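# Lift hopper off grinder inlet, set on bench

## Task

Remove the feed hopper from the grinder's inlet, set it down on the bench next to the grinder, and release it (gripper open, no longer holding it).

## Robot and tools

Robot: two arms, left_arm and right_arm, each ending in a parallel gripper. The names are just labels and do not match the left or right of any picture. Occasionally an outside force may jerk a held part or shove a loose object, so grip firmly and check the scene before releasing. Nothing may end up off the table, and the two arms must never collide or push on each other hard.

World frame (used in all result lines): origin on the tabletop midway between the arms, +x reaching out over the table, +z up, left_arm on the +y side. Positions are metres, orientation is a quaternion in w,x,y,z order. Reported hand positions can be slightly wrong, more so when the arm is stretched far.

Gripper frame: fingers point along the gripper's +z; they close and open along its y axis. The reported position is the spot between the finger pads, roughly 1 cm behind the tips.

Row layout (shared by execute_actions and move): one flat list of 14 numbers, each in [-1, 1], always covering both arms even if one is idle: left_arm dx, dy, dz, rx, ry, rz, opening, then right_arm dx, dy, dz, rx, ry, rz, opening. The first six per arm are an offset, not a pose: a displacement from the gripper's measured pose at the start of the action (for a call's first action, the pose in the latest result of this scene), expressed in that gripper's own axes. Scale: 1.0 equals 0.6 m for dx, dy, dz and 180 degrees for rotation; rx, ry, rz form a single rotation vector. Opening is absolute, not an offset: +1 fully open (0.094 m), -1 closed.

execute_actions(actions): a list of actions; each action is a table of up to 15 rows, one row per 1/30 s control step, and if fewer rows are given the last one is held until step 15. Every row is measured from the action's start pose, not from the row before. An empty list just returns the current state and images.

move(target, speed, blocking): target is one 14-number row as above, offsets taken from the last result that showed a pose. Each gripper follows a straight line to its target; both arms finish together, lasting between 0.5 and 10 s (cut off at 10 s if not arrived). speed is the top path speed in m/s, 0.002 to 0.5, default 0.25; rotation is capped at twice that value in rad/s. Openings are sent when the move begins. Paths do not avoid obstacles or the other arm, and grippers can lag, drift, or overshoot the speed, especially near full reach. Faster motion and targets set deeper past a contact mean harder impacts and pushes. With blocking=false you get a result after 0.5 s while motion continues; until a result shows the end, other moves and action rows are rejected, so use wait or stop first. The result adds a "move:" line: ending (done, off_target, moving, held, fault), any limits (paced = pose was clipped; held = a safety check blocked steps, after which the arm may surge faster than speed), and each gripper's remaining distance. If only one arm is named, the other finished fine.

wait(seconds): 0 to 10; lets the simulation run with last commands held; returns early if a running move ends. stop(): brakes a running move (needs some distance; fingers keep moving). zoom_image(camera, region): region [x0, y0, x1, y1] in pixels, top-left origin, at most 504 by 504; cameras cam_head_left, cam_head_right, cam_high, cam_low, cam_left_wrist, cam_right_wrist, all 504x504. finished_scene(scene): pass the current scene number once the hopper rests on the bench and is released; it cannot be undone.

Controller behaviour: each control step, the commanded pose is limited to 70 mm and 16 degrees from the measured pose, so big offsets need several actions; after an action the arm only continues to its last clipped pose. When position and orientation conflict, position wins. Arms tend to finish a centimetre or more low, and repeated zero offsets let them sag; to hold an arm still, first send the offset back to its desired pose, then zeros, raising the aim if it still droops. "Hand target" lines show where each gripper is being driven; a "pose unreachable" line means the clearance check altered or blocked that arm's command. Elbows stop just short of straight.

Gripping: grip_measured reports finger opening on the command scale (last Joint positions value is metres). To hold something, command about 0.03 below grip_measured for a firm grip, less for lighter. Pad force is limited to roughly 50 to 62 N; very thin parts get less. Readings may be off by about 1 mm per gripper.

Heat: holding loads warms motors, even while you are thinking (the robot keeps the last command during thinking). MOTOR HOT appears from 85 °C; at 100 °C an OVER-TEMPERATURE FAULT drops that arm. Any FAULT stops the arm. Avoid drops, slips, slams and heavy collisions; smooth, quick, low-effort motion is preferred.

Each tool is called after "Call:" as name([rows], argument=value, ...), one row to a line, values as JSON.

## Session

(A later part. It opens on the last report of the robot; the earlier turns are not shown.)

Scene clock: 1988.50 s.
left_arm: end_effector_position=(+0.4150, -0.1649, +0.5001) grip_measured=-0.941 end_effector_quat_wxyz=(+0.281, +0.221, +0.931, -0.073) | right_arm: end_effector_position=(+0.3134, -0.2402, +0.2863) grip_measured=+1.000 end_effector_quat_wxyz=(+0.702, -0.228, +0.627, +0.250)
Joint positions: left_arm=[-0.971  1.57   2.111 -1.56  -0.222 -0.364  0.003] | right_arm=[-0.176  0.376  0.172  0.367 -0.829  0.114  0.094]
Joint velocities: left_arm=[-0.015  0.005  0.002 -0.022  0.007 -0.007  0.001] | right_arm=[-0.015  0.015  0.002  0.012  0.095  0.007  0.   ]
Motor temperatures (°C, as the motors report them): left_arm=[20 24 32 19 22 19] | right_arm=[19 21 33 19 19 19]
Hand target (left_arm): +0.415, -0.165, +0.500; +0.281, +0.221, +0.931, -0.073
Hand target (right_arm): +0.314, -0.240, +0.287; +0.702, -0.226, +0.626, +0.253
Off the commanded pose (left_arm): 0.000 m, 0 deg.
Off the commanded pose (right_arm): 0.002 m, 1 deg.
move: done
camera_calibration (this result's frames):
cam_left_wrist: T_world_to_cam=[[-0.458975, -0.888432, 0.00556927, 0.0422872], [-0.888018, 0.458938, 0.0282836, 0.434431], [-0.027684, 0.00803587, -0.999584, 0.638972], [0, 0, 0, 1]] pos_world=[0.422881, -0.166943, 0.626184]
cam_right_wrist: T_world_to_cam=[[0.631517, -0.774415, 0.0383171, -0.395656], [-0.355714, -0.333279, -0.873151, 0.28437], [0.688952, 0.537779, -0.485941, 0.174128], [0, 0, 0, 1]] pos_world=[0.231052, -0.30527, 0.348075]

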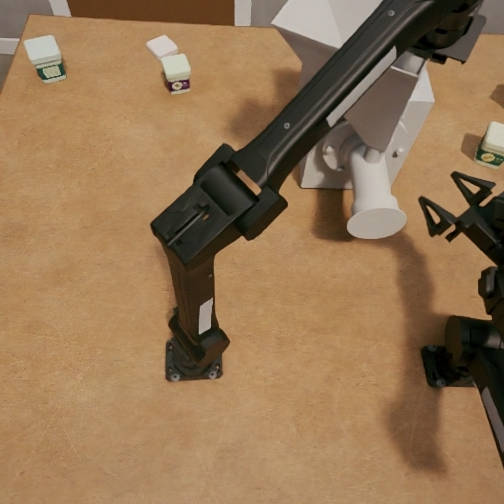

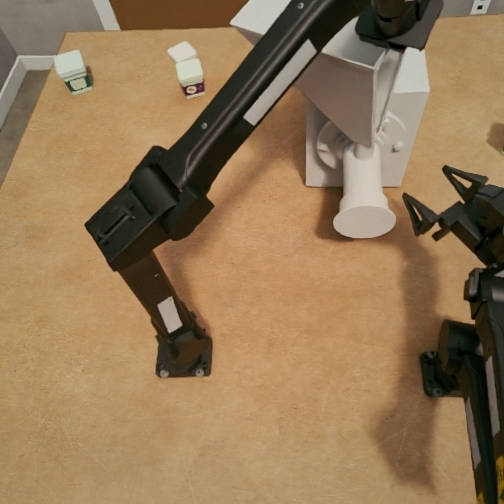

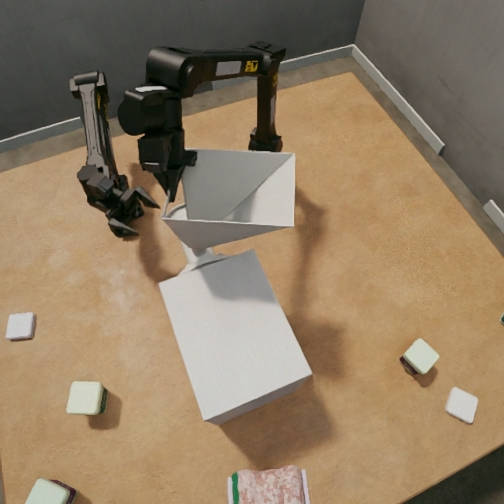

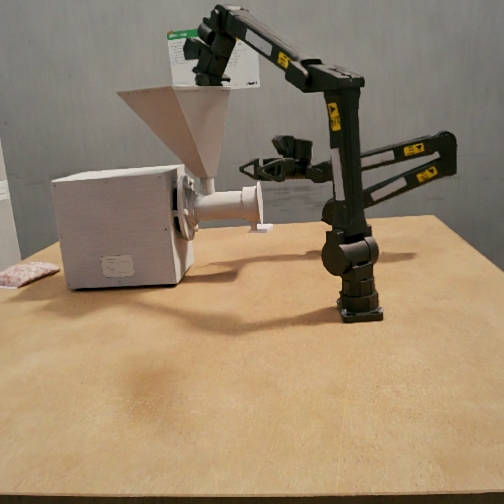

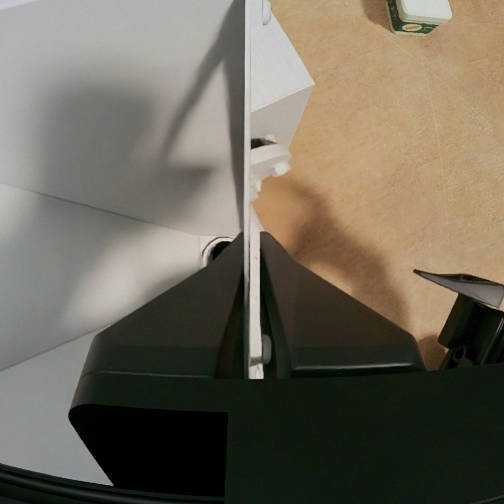

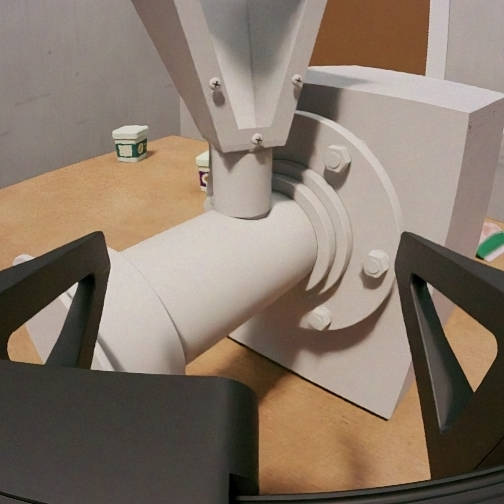

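Call:
move(target=[0,0,0,0,0,0,-1,0.047,0.0125,0.1137,0,0.0628,0,1], speed=0.1)

Scene clock: 2013.73 s.
left_arm: end_effector_position=(+0.4150, -0.1649, +0.5001) grip_measured=-0.941 end_effector_quat_wxyz=(+0.281, +0.221, +0.931, -0.073) | right_arm: end_effector_position=(+0.3621, -0.2030, +0.2663) grip_measured=+1.000 end_effector_quat_wxyz=(+0.647, -0.233, +0.692, +0.218)
Joint positions: left_arm=[-0.971  1.57   2.111 -1.56  -0.222 -0.364  0.003] | right_arm=[ 0.088  0.6    0.289  0.233 -0.529 -0.04   0.094]
Joint velocities: left_arm=[ 0.005 -0.005 -0.007 -0.012 -0.007  0.037  0.   ] | right_arm=[-0.005 -0.005  0.002 -0.012 -0.037  0.066  0.   ]
Motor temperatures (°C, as the motors report them): left_arm=[20 24 31 19 21 19] | right_arm=[19 21 33 19 19 19]
Hand target (left_arm): +0.415, -0.165, +0.500; +0.281, +0.221, +0.931, -0.073
Hand target (right_arm): +0.363, -0.190, +0.266; +0.636, -0.254, +0.693, +0.225
Off the commanded pose (left_arm): 0.000 m, 0 deg.
Off the commanded pose (right_arm): 0.014 m, 3 deg.
move: off_target (right_arm)
camera_calibration (this result's frames):
cam_left_wrist: T_world_to_cam=[[-0.458975, -0.888432, 0.00556927, 0.0422872], [-0.888018, 0.458938, 0.0282836, 0.434431], [-0.027684, 0.00803587, -0.999584, 0.638972], [0, 0, 0, 1]] pos_world=[0.422881, -0.166943, 0.626184]
cam_right_wrist: T_world_to_cam=[[0.603698, -0.79657, 0.0320144, -0.389571], [-0.489321, -0.401948, -0.773953, 0.30467], [0.629375, 0.451569, -0.632434, 0.153903], [0, 0, 0, 1]] pos_world=[0.287402, -0.257357, 0.345605]

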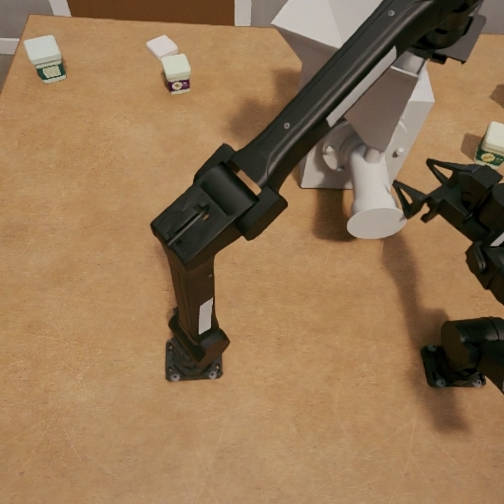

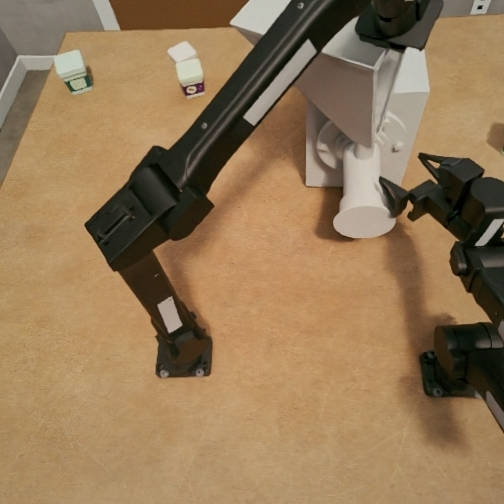

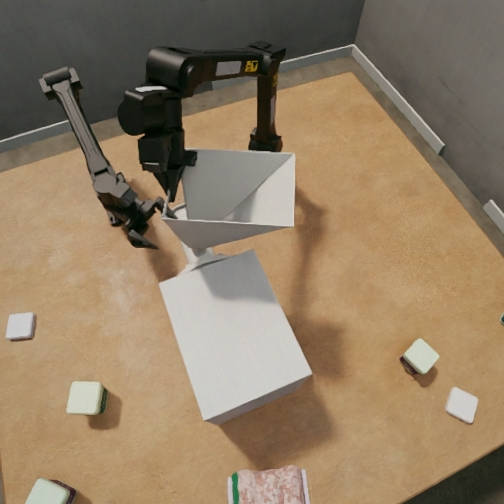

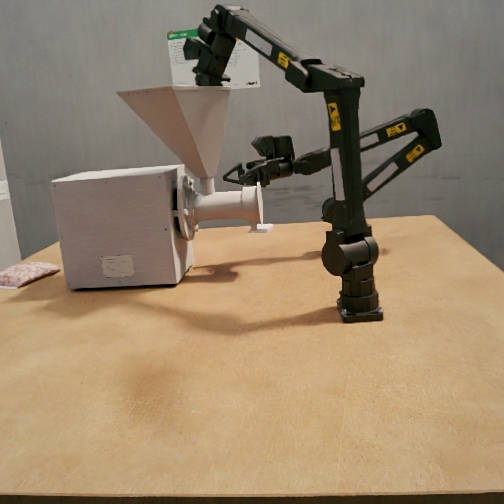

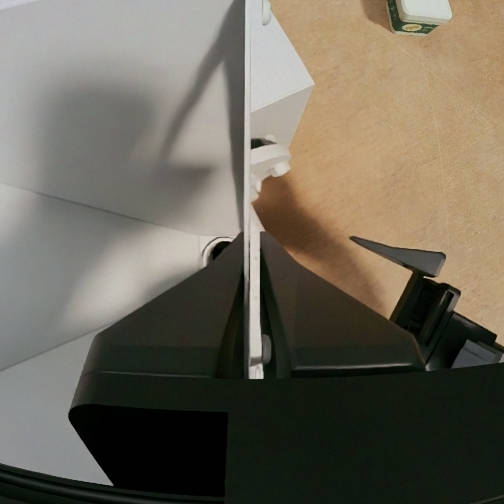

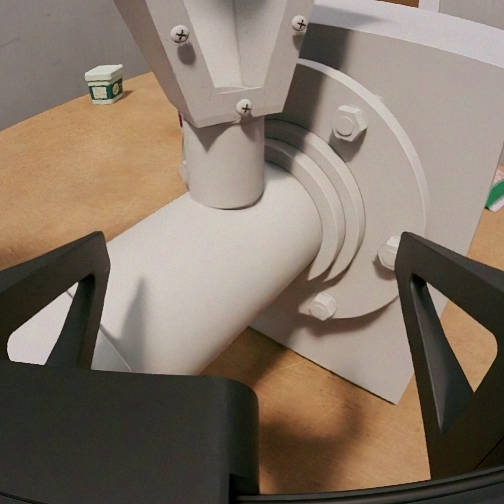

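Call:
execute_actions([
  [[0,0,0,0,0,0,-1,0,0,0,0,0,0,0.4]],
  [[0,0,0,0,0,0,-1,0.0167,0.0233,0,0,0,0,0.4]],
  [[0,0,0,0,0,0,-1,0,0,0,0,0,0,0.4]],
])

Scene clock: 2029.33 s.
left_arm: end_effector_position=(+0.4150, -0.1649, +0.5001) grip_measured=-0.941 end_effector_quat_wxyz=(+0.281, +0.221, +0.931, -0.073) | right_arm: end_effector_position=(+0.3574, -0.1997, +0.2597) grip_measured=+0.401 end_effector_quat_wxyz=(+0.651, -0.225, +0.695, +0.207)
Joint positions: left_arm=[-0.971  1.57   2.111 -1.56  -0.222 -0.365  0.003] | right_arm=[ 0.132  0.576  0.264  0.239 -0.456 -0.037  0.066]
Joint velocities: left_arm=[-0.005 -0.024  0.002 -0.017  0.022 -0.066  0.001] | right_arm=[-0.005 -0.005 -0.017 -0.022 -0.022  0.007  0.   ]
Motor temperatures (°C, as the motors report them): left_arm=[20 24 31 19 21 19] | right_arm=[19 21 34 19 19 19]
Hand target (left_arm): +0.415, -0.165, +0.500; +0.281, +0.221, +0.931, -0.073
Hand target (right_arm): +0.357, -0.200, +0.260; +0.651, -0.225, +0.694, +0.207
Off the commanded pose (left_arm): 0.000 m, 0 deg.
Off the commanded pose (right_arm): 0.000 m, 0 deg.
camera_calibration (this result's frames):
cam_left_wrist: T_world_to_cam=[[-0.458693, -0.888576, 0.00578154, 0.0420402], [-0.88816, 0.458662, 0.028286, 0.434444], [-0.027786, 0.00783964, -0.999583, 0.638982], [0, 0, 0, 1]] pos_world=[0.422894, -0.166916, 0.626183]
cam_right_wrist: T_world_to_cam=[[0.581208, -0.812935, 0.0365307, -0.380355], [-0.497573, -0.390545, -0.774529, 0.303962], [0.643909, 0.431986, -0.631482, 0.14182], [0, 0, 0, 1]] pos_world=[0.28099, -0.251757, 0.338879]

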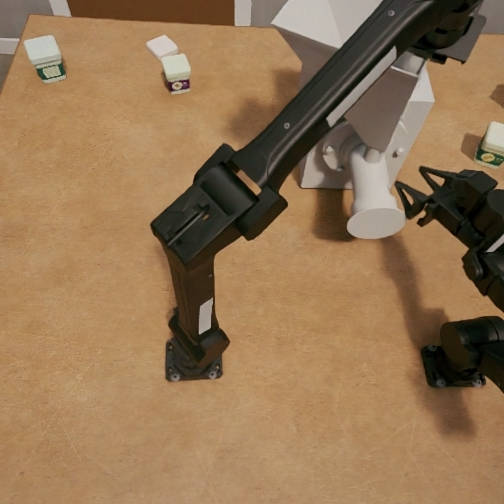

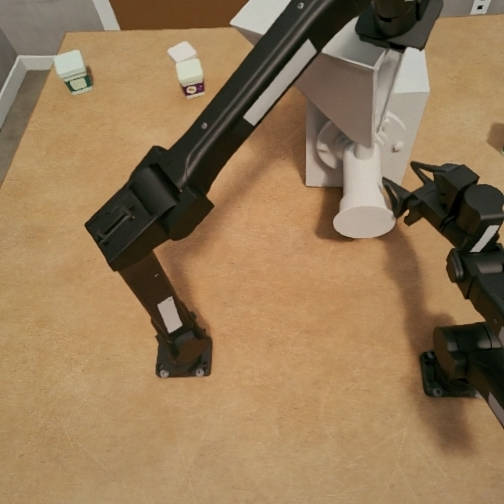

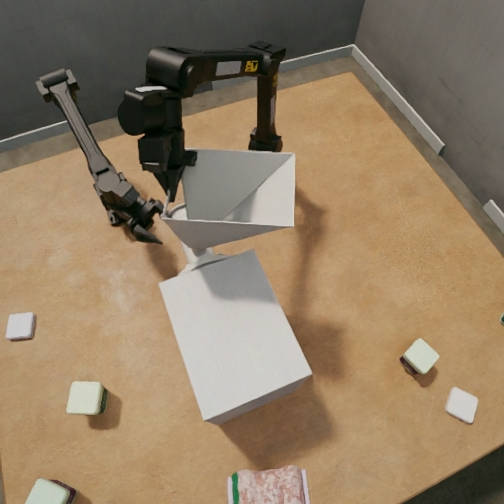

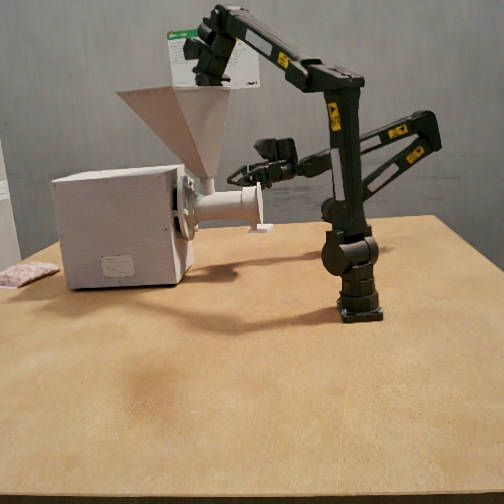

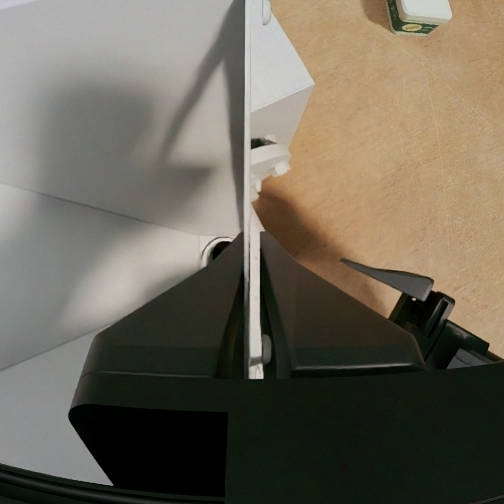

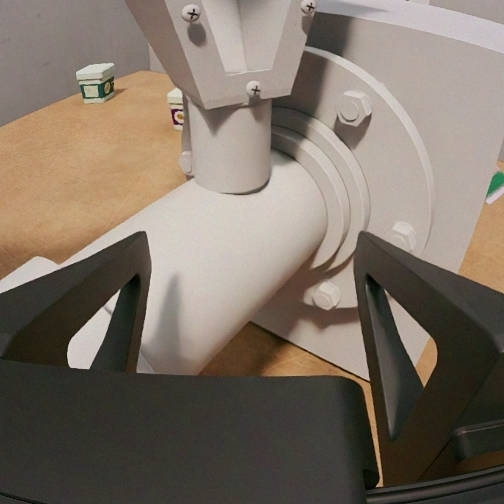

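Call:
move(target=[0,0,0,0,0,0,-1,-0.012,0.02,0.067,0,0,0,0.4], speed=0.05)

Scene clock: 2051.37 s.
left_arm: end_effector_position=(+0.4150, -0.1649, +0.5001) grip_measured=-0.941 end_effector_quat_wxyz=(+0.281, +0.221, +0.931, -0.073) | right_arm: end_effector_position=(+0.3825, -0.1886, +0.2589) grip_measured=+0.400 end_effector_quat_wxyz=(+0.660, -0.206, +0.699, +0.183)
Joint positions: left_arm=[-0.971  1.57   2.111 -1.56  -0.222 -0.365  0.003] | right_arm=[ 0.215  0.705  0.293  0.347 -0.31  -0.036  0.066]
Joint velocities: left_arm=[-0.005 -0.005  0.002 -0.017 -0.051  0.022  0.   ] | right_arm=[-0.015 -0.024  0.012  0.002 -0.081  0.022 -0.001]
Motor temperatures (°C, as the motors report them): left_arm=[20 24 31 19 21 19] | right_arm=[19 21 34 19 19 19]
Hand target (left_arm): +0.415, -0.165, +0.500; +0.281, +0.221, +0.931, -0.073
Hand target (right_arm): +0.382, -0.167, +0.264; +0.651, -0.226, +0.695, +0.206
Off the commanded pose (left_arm): 0.000 m, 0 deg.
Off the commanded pose (right_arm): 0.023 m, 4 deg.
move: off_target (right_arm)
camera_calibration (this result's frames):
cam_left_wrist: T_world_to_cam=[[-0.458693, -0.888576, 0.00578154, 0.0420402], [-0.88816, 0.458662, 0.028286, 0.434444], [-0.027786, 0.00783964, -0.999583, 0.638982], [0, 0, 0, 1]] pos_world=[0.422894, -0.166916, 0.626183]
cam_right_wrist: T_world_to_cam=[[0.528772, -0.847468, 0.046886, -0.375026], [-0.514681, -0.364077, -0.776242, 0.332094], [0.67491, 0.386324, -0.628689, 0.0991914], [0, 0, 0, 1]] pos_world=[0.302281, -0.235235, 0.337729]

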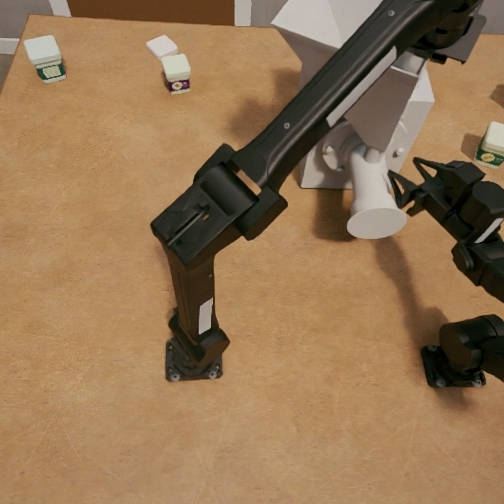

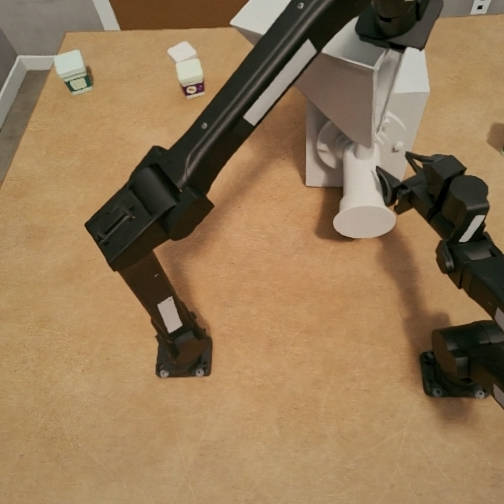

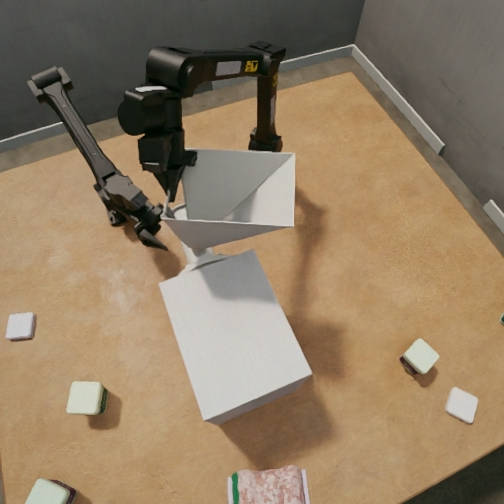

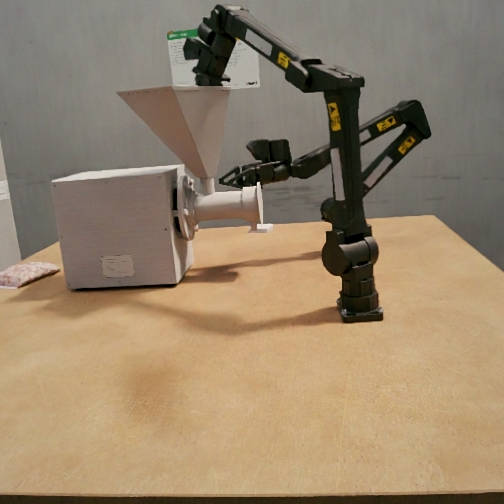

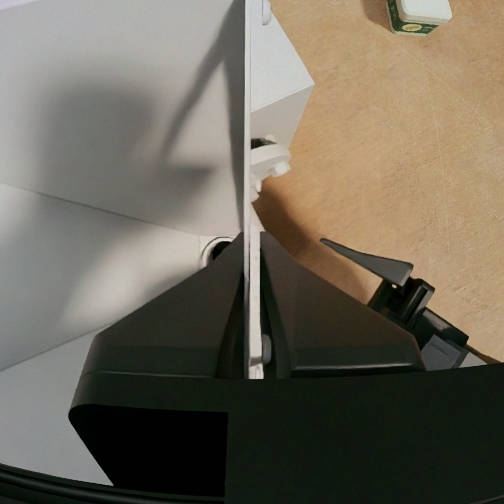

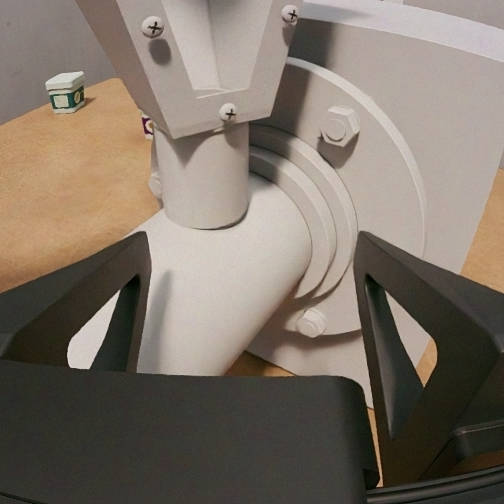

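Call:
execute_actions([
  [[0,0,0,0,0,0,-1,-0.02,0,0,0,0,0,0.4]],
  [[0,0,0,0,0,0,-1,-0.008,0.025,0,0,0,0.02,0.4]],
  [[0,0,0,0,0,0,-1,0,0,0,0,0,0,0.4]],
])

Scene clock: 2062.97 s.
left_arm: end_effector_position=(+0.4150, -0.1649, +0.5001) grip_measured=-0.941 end_effector_quat_wxyz=(+0.281, +0.221, +0.931, -0.073) | right_arm: end_effector_position=(+0.3741, -0.1851, +0.2643) grip_measured=+0.399 end_effector_quat_wxyz=(+0.656, -0.177, +0.708, +0.191)
Joint positions: left_arm=[-0.971  1.57   2.111 -1.56  -0.222 -0.365  0.003] | right_arm=[ 0.27   0.647  0.293  0.286 -0.226  0.023  0.066]
Joint velocities: left_arm=[ 0.005 -0.005 -0.007 -0.002 -0.022 -0.051 -0.001] | right_arm=[-0.015  0.015 -0.007 -0.022  0.007  0.022  0.   ]
Motor temperatures (°C, as the motors report them): left_arm=[20 24 31 19 21 19] | right_arm=[19 21 35 19 19 19]
Hand target (left_arm): +0.415, -0.165, +0.500; +0.281, +0.221, +0.931, -0.073
Hand target (right_arm): +0.374, -0.185, +0.264; +0.656, -0.177, +0.708, +0.191
Off the commanded pose (left_arm): 0.000 m, 0 deg.
Off the commanded pose (right_arm): 0.000 m, 0 deg.
camera_calibration (this result's frames):
cam_left_wrist: T_world_to_cam=[[-0.458693, -0.888576, 0.00578154, 0.0420402], [-0.88816, 0.458662, 0.028286, 0.434444], [-0.027786, 0.00783964, -0.999583, 0.638982], [0, 0, 0, 1]] pos_world=[0.422894, -0.166916, 0.626183]
cam_right_wrist: T_world_to_cam=[[0.500495, -0.865713, -0.00671811, -0.346477], [-0.549517, -0.311677, -0.77517, 0.355699], [0.668981, 0.391661, -0.631717, 0.110949], [0, 0, 0, 1]] pos_world=[0.29465, -0.232541, 0.343488]

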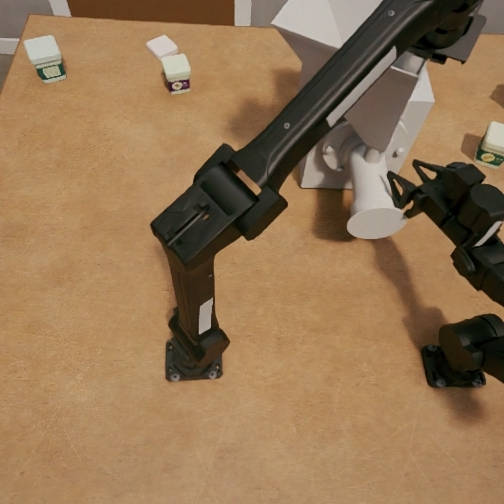

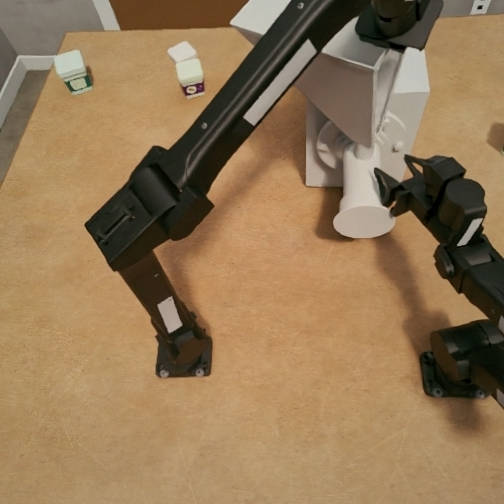

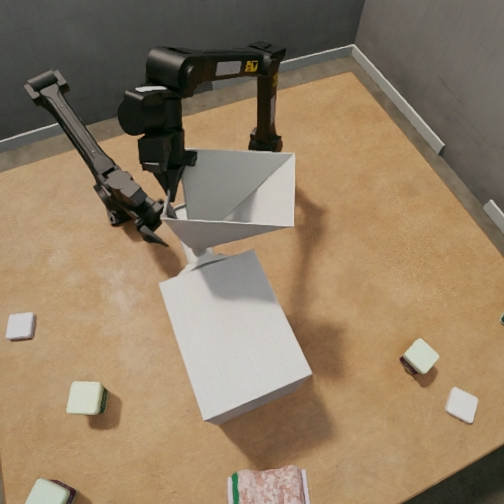

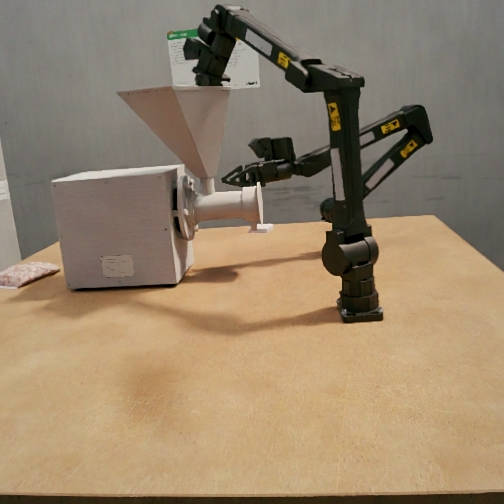

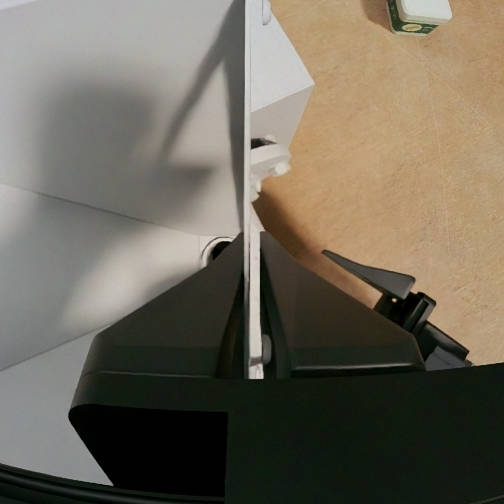

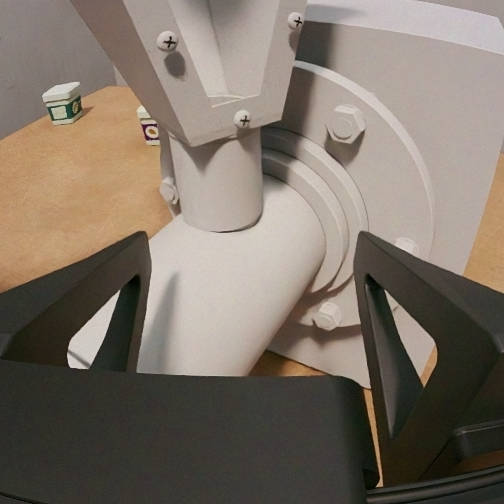

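Call:
move(target=[0,0,0,0,0,0,-1,-0.0195,-0.0938,-0.1068,-0.1646,0.0099,-0.0245,0.4], speed=0.12)

Scene clock: 2081.50 s.
left_arm: end_effector_position=(+0.4150, -0.1649, +0.5001) grip_measured=-0.941 end_effector_quat_wxyz=(+0.281, +0.221, +0.931, -0.073) | right_arm: end_effector_position=(+0.3350, -0.2595, +0.2551) grip_measured=+0.399 end_effector_quat_wxyz=(+0.577, -0.335, +0.647, +0.370)
Joint positions: left_arm=[-0.971  1.57   2.111 -1.56  -0.222 -0.365  0.003] | right_arm=[-0.396  0.794  0.374  0.047 -1.401 -0.275  0.066]
Joint velocities: left_arm=[-0.015 -0.015 -0.017  0.012 -0.066  0.081  0.001] | right_arm=[-0.024 -0.005 -0.002 -0.002  0.037  0.066  0.001]
Motor temperatures (°C, as the motors report them): left_arm=[20 24 31 19 21 19] | right_arm=[19 21 34 19 19 19]
Hand target (left_arm): +0.415, -0.165, +0.500; +0.281, +0.221, +0.931, -0.073
Hand target (right_arm): +0.335, -0.259, +0.257; +0.578, -0.337, +0.645, +0.369
Off the commanded pose (left_arm): 0.000 m, 0 deg.
Off the commanded pose (right_arm): 0.027 m, 5 deg.
move: held (right_arm); limits=held; held on 7 of 74 steps (right_arm), including the last (right_arm)
pose unreachable (right arm): on one or more control steps of this call, first in action 0 (counted from 0), this arm could not follow its commanded pose, so it was not sent that pose on those steps. On the call's last step it was still not sent that pose. It may still have moved: this result reports where it is.
cause: the commanded pose would bring two parts of the arm too close to each other (its wrist (the part past joint 4) and its wrist camera, with joints 5 (wrist yaw) and 6 (wrist roll) between them).
camera_calibration (this result's frames):
cam_left_wrist: T_world_to_cam=[[-0.458693, -0.888576, 0.00578154, 0.0420402], [-0.88816, 0.458662, 0.028286, 0.434444], [-0.027786, 0.00783964, -0.999583, 0.638982], [0, 0, 0, 1]] pos_world=[0.422894, -0.166916, 0.626183]
cam_right_wrist: T_world_to_cam=[[0.861372, -0.504366, -0.0604441, -0.404788], [-0.358208, -0.518728, -0.776278, 0.186397], [0.360175, 0.690316, -0.627486, 0.340233], [0, 0, 0, 1]] pos_world=[0.292899, -0.34234, 0.33372]

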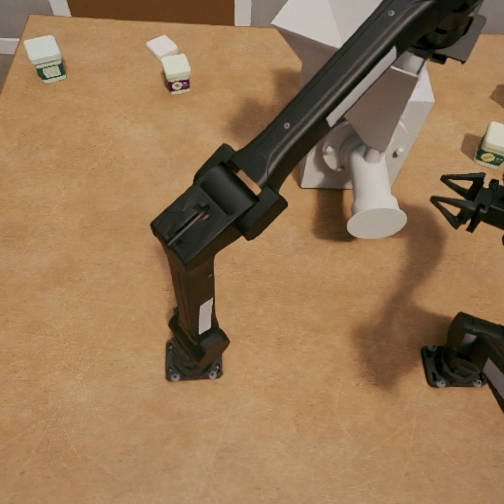

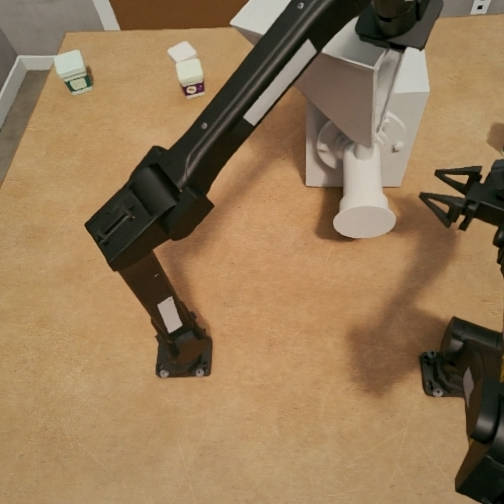

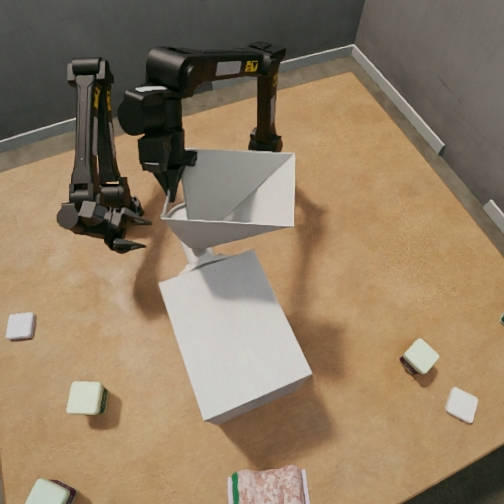

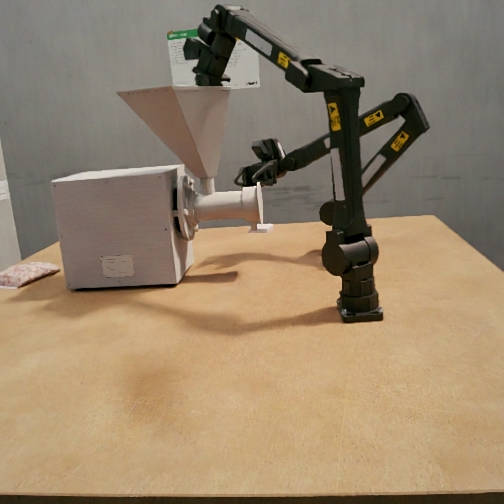

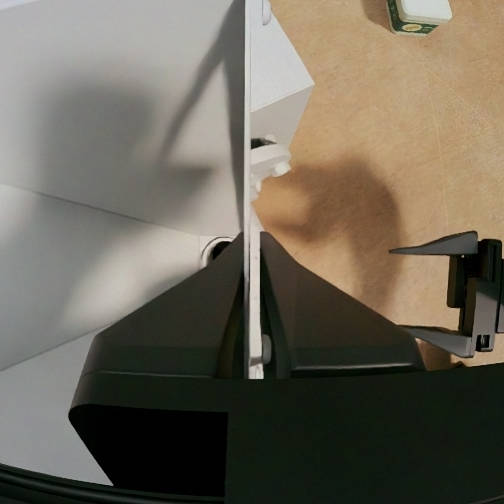

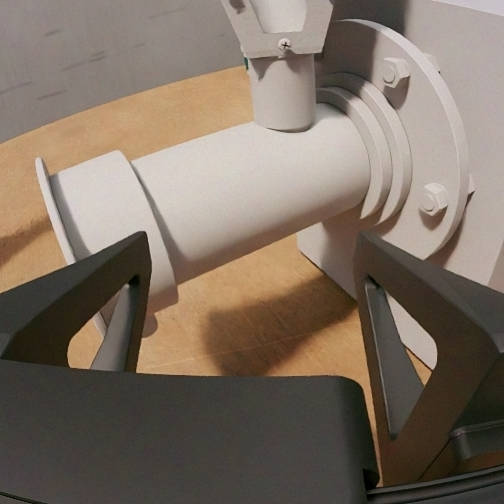

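Call:
move(target=[0,0,0,0,0,0,-1,-0.0478,-0.0208,0.1207,0.0007,0.0081,-0.0295,0.4], speed=0.08)

Scene clock: 2100.80 s.
left_arm: end_effector_position=(+0.4150, -0.1649, +0.5001) grip_measured=-0.941 end_effector_quat_wxyz=(+0.281, +0.221, +0.931, -0.073) | right_arm: end_effector_position=(+0.3728, -0.2049, +0.2525) grip_measured=+0.399 end_effector_quat_wxyz=(+0.568, -0.358, +0.656, +0.345)
Joint positions: left_arm=[-0.971  1.57   2.111 -1.56  -0.222 -0.365  0.003] | right_arm=[-0.129  0.889  0.414  0.202 -1.129 -0.203  0.066]
Joint velocities: left_arm=[-0.015 -0.005 -0.007  0.007 -0.051 -0.037 -0.   ] | right_arm=[-0.005 -0.005  0.002  0.012 -0.037  0.022  0.001]
Motor temperatures (°C, as the motors report them): left_arm=[20 24 30 19 20 19] | right_arm=[19 21 34 19 19 19]
Hand target (left_arm): +0.415, -0.165, +0.500; +0.281, +0.221, +0.931, -0.073
Hand target (right_arm): +0.384, -0.203, +0.277; +0.584, -0.370, +0.640, +0.336
Off the commanded pose (left_arm): 0.000 m, 0 deg.
Off the commanded pose (right_arm): 0.028 m, 3 deg.
move: off_target (right_arm)
camera_calibration (this result's frames):
cam_left_wrist: T_world_to_cam=[[-0.458693, -0.888576, 0.00578154, 0.0420402], [-0.88816, 0.458662, 0.028286, 0.434444], [-0.027786, 0.00783964, -0.999583, 0.638982], [0, 0, 0, 1]] pos_world=[0.422894, -0.166916, 0.626183]
cam_right_wrist: T_world_to_cam=[[0.86315, -0.504741, -0.0144597, -0.422303], [-0.347479, -0.572954, -0.742282, 0.202531], [0.366375, 0.645725, -0.669932, 0.286547], [0, 0, 0, 1]] pos_world=[0.329903, -0.282143, 0.336196]

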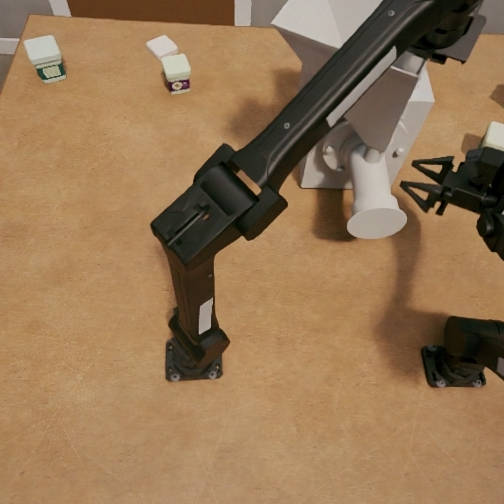

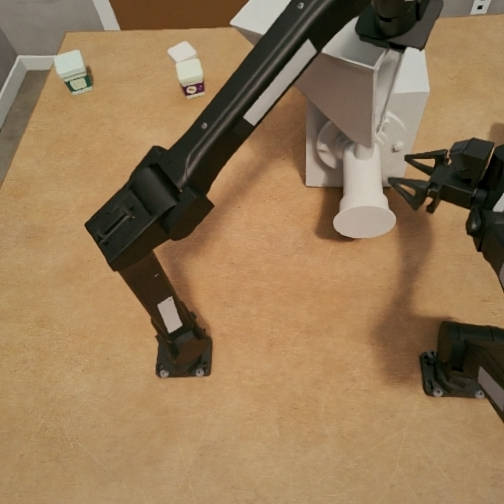

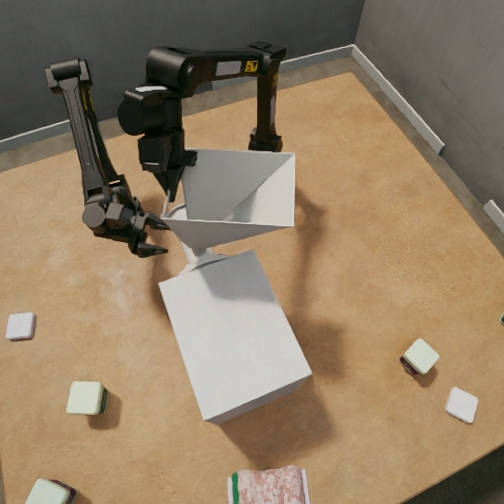

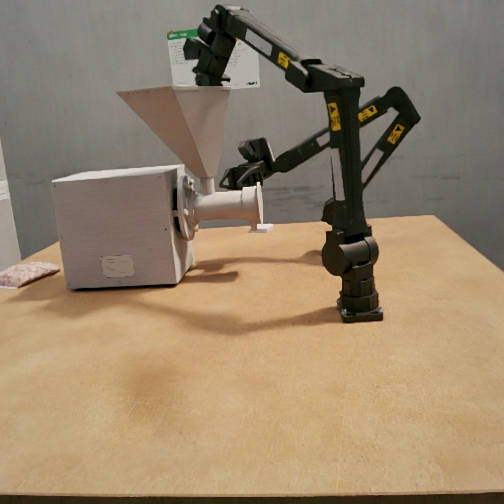

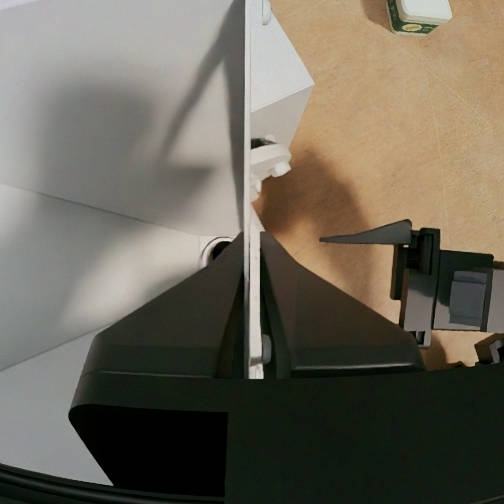

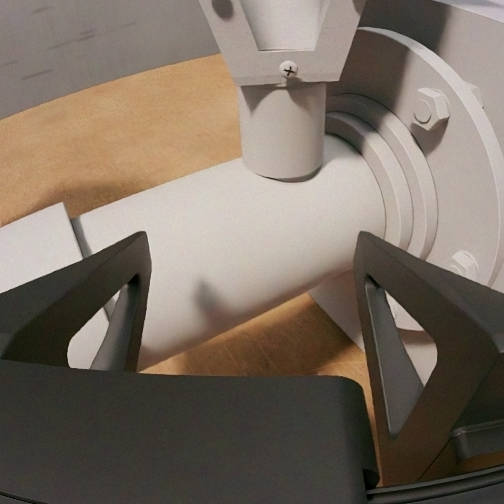

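Call:
execute_actions([
  [[0,0,0,0,0,0,-1,-0.05,0.01,0,0,0.01,0,0.4]],
  [[0,0,0,0,0,0,-1,0,0,0,0,0,0,0.4]],
])

Scene clock: 2104.97 s.
left_arm: end_effector_position=(+0.4150, -0.1649, +0.5001) grip_measured=-0.941 end_effector_quat_wxyz=(+0.281, +0.221, +0.931, -0.073) | right_arm: end_effector_position=(+0.3594, -0.2016, +0.2584) grip_measured=+0.399 end_effector_quat_wxyz=(+0.544, -0.349, +0.678, +0.350)
Joint positions: left_arm=[-0.971  1.57   2.111 -1.56  -0.222 -0.365  0.003] | right_arm=[-0.116  0.806  0.437 -0.002 -1.104 -0.239  0.066]
Joint velocities: left_arm=[-0.005  0.005  0.002 -0.042  0.037 -0.037  0.   ] | right_arm=[-0.005 -0.015  0.012 -0.002 -0.066  0.066  0.   ]
Motor temperatures (°C, as the motors report them): left_arm=[20 24 30 19 20 19] | right_arm=[19 21 35 19 19 19]
Hand target (left_arm): +0.415, -0.165, +0.500; +0.281, +0.221, +0.931, -0.073
Hand target (right_arm): +0.359, -0.202, +0.258; +0.544, -0.349, +0.678, +0.350
Off the commanded pose (left_arm): 0.000 m, 0 deg.
Off the commanded pose (right_arm): 0.000 m, 0 deg.
camera_calibration (this result's frames):
cam_left_wrist: T_world_to_cam=[[-0.458693, -0.888576, 0.00578154, 0.0420402], [-0.88816, 0.458662, 0.028286, 0.434444], [-0.027786, 0.00783964, -0.999583, 0.638982], [0, 0, 0, 1]] pos_world=[0.422894, -0.166916, 0.626183]
cam_right_wrist: T_world_to_cam=[[0.857622, -0.510516, -0.0621115, -0.395872], [-0.398321, -0.582989, -0.708142, 0.211608], [0.325307, 0.632058, -0.703333, 0.313946], [0, 0, 0, 1]] pos_world=[0.321668, -0.277166, 0.346069]

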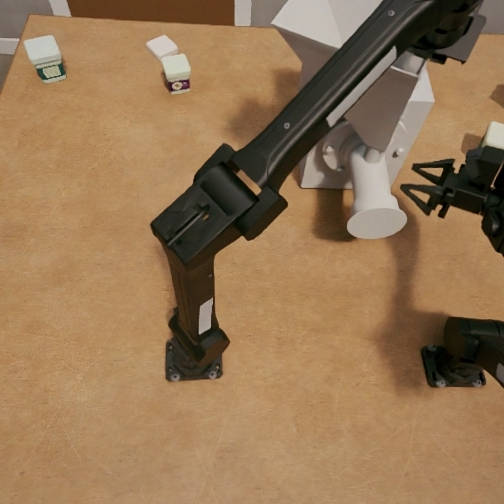

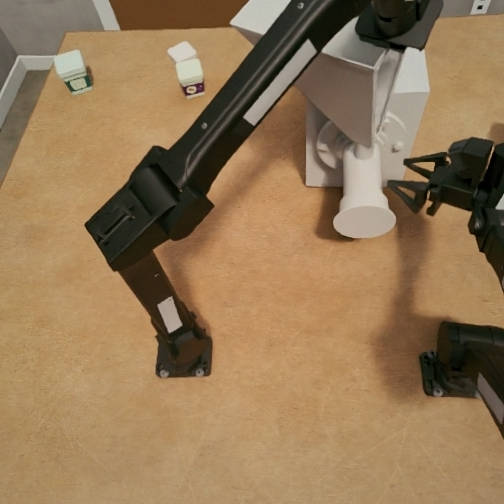

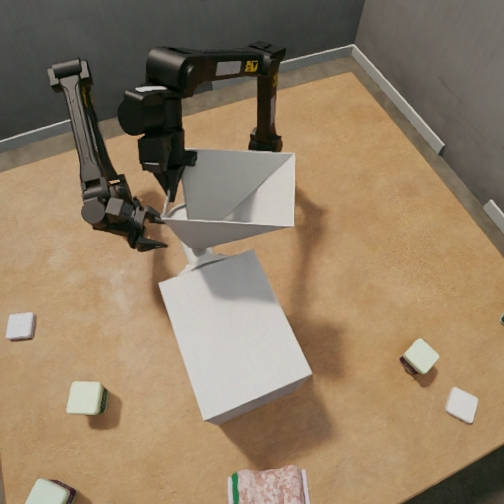

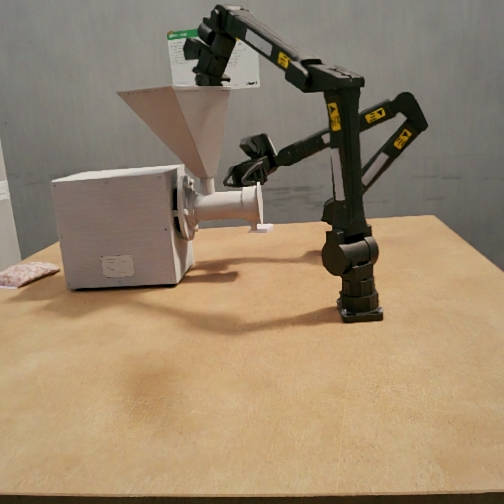

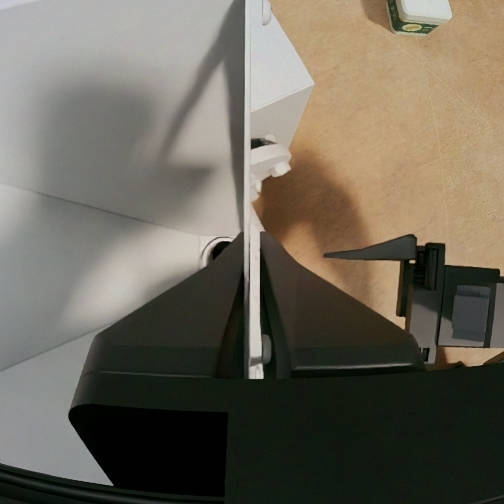

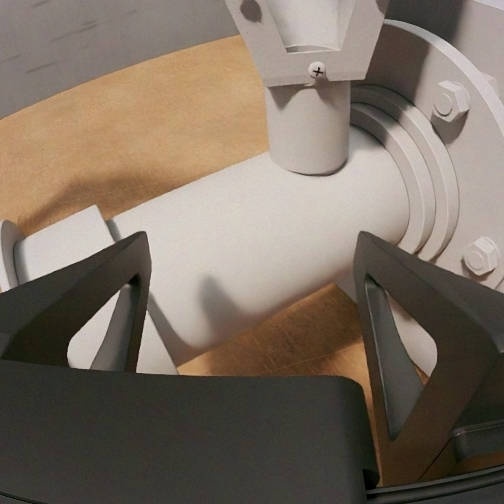

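Call:
move(target=[0,0,0,0,0,0,-1,-0.0753,-0.0285,0.012,-0.0013,-0.03,-0.045,0.4], speed=0.05)

Scene clock: 2122.93 s.
left_arm: end_effector_position=(+0.4150, -0.1649, +0.5001) grip_measured=-0.941 end_effector_quat_wxyz=(+0.281, +0.221, +0.931, -0.073) | right_arm: end_effector_position=(+0.3727, -0.2014, +0.2721) grip_measured=+0.399 end_effector_quat_wxyz=(+0.582, -0.370, +0.641, +0.336)
Joint positions: left_arm=[-0.971  1.57   2.111 -1.56  -0.222 -0.365  0.003] | right_arm=[-0.116  0.858  0.437  0.195 -1.122 -0.204  0.066]
Joint velocities: left_arm=[-0.005  0.005  0.012 -0.007 -0.037 -0.037  0.   ] | right_arm=[ 0.005 -0.005 -0.007  0.007  0.022 -0.051  0.   ]
Motor temperatures (°C, as the motors report them): left_arm=[20 24 30 19 20 19] | right_arm=[19 21 34 19 19 19]
Hand target (left_arm): +0.415, -0.165, +0.500; +0.281, +0.221, +0.931, -0.073
Hand target (right_arm): +0.383, -0.201, +0.300; +0.598, -0.381, +0.625, +0.327
Off the commanded pose (left_arm): 0.000 m, 0 deg.
Off the commanded pose (right_arm): 0.031 m, 3 deg.
move: off_target (right_arm)
camera_calibration (this result's frames):
cam_left_wrist: T_world_to_cam=[[-0.458693, -0.888576, 0.00578154, 0.0420402], [-0.88816, 0.458662, 0.028286, 0.434444], [-0.027786, 0.00783964, -0.999583, 0.638982], [0, 0, 0, 1]] pos_world=[0.422894, -0.166916, 0.626183]
cam_right_wrist: T_world_to_cam=[[0.865599, -0.499731, 0.031741, -0.432632], [-0.307204, -0.580037, -0.754442, 0.205921], [0.395429, 0.643293, -0.655599, 0.282247], [0, 0, 0, 1]] pos_world=[0.326137, -0.278325, 0.354128]

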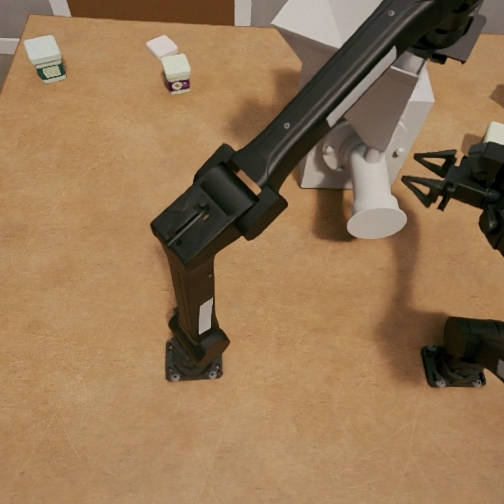

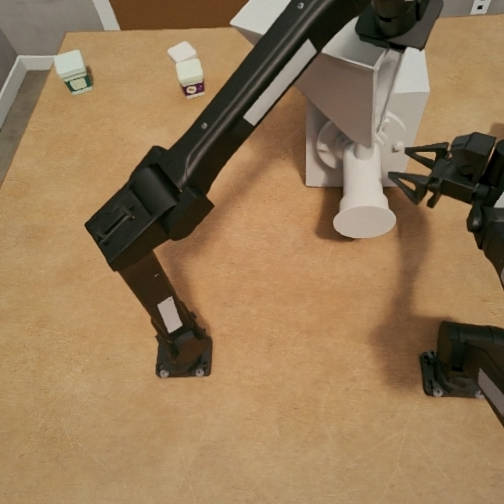

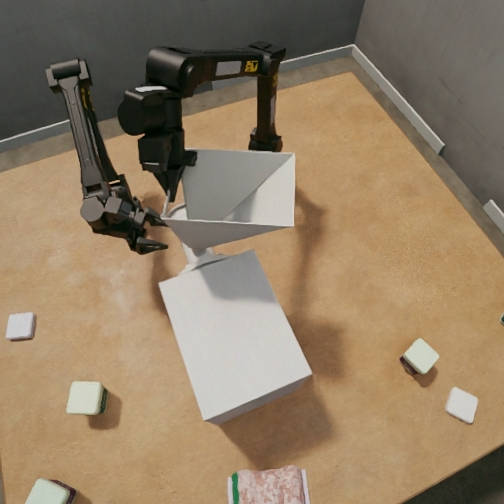

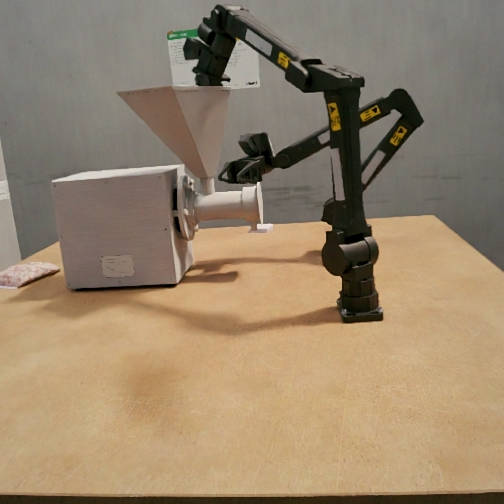

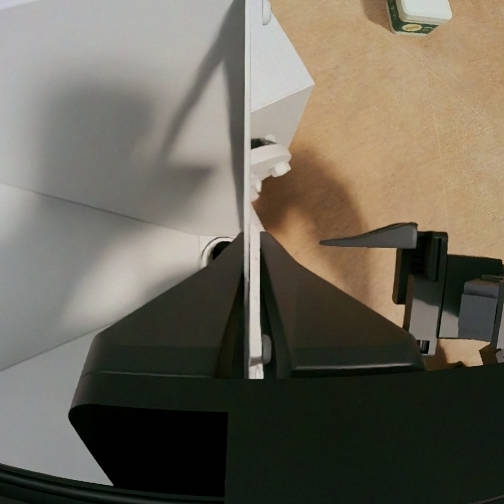

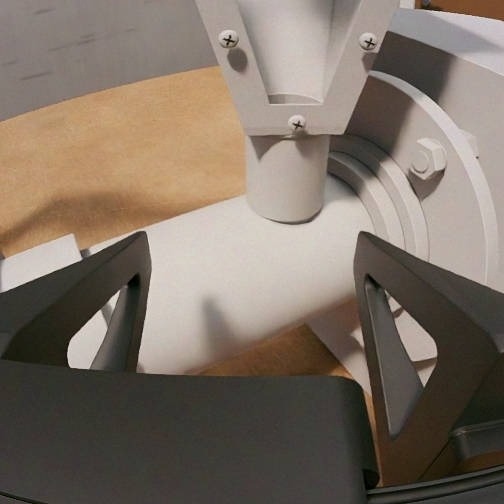

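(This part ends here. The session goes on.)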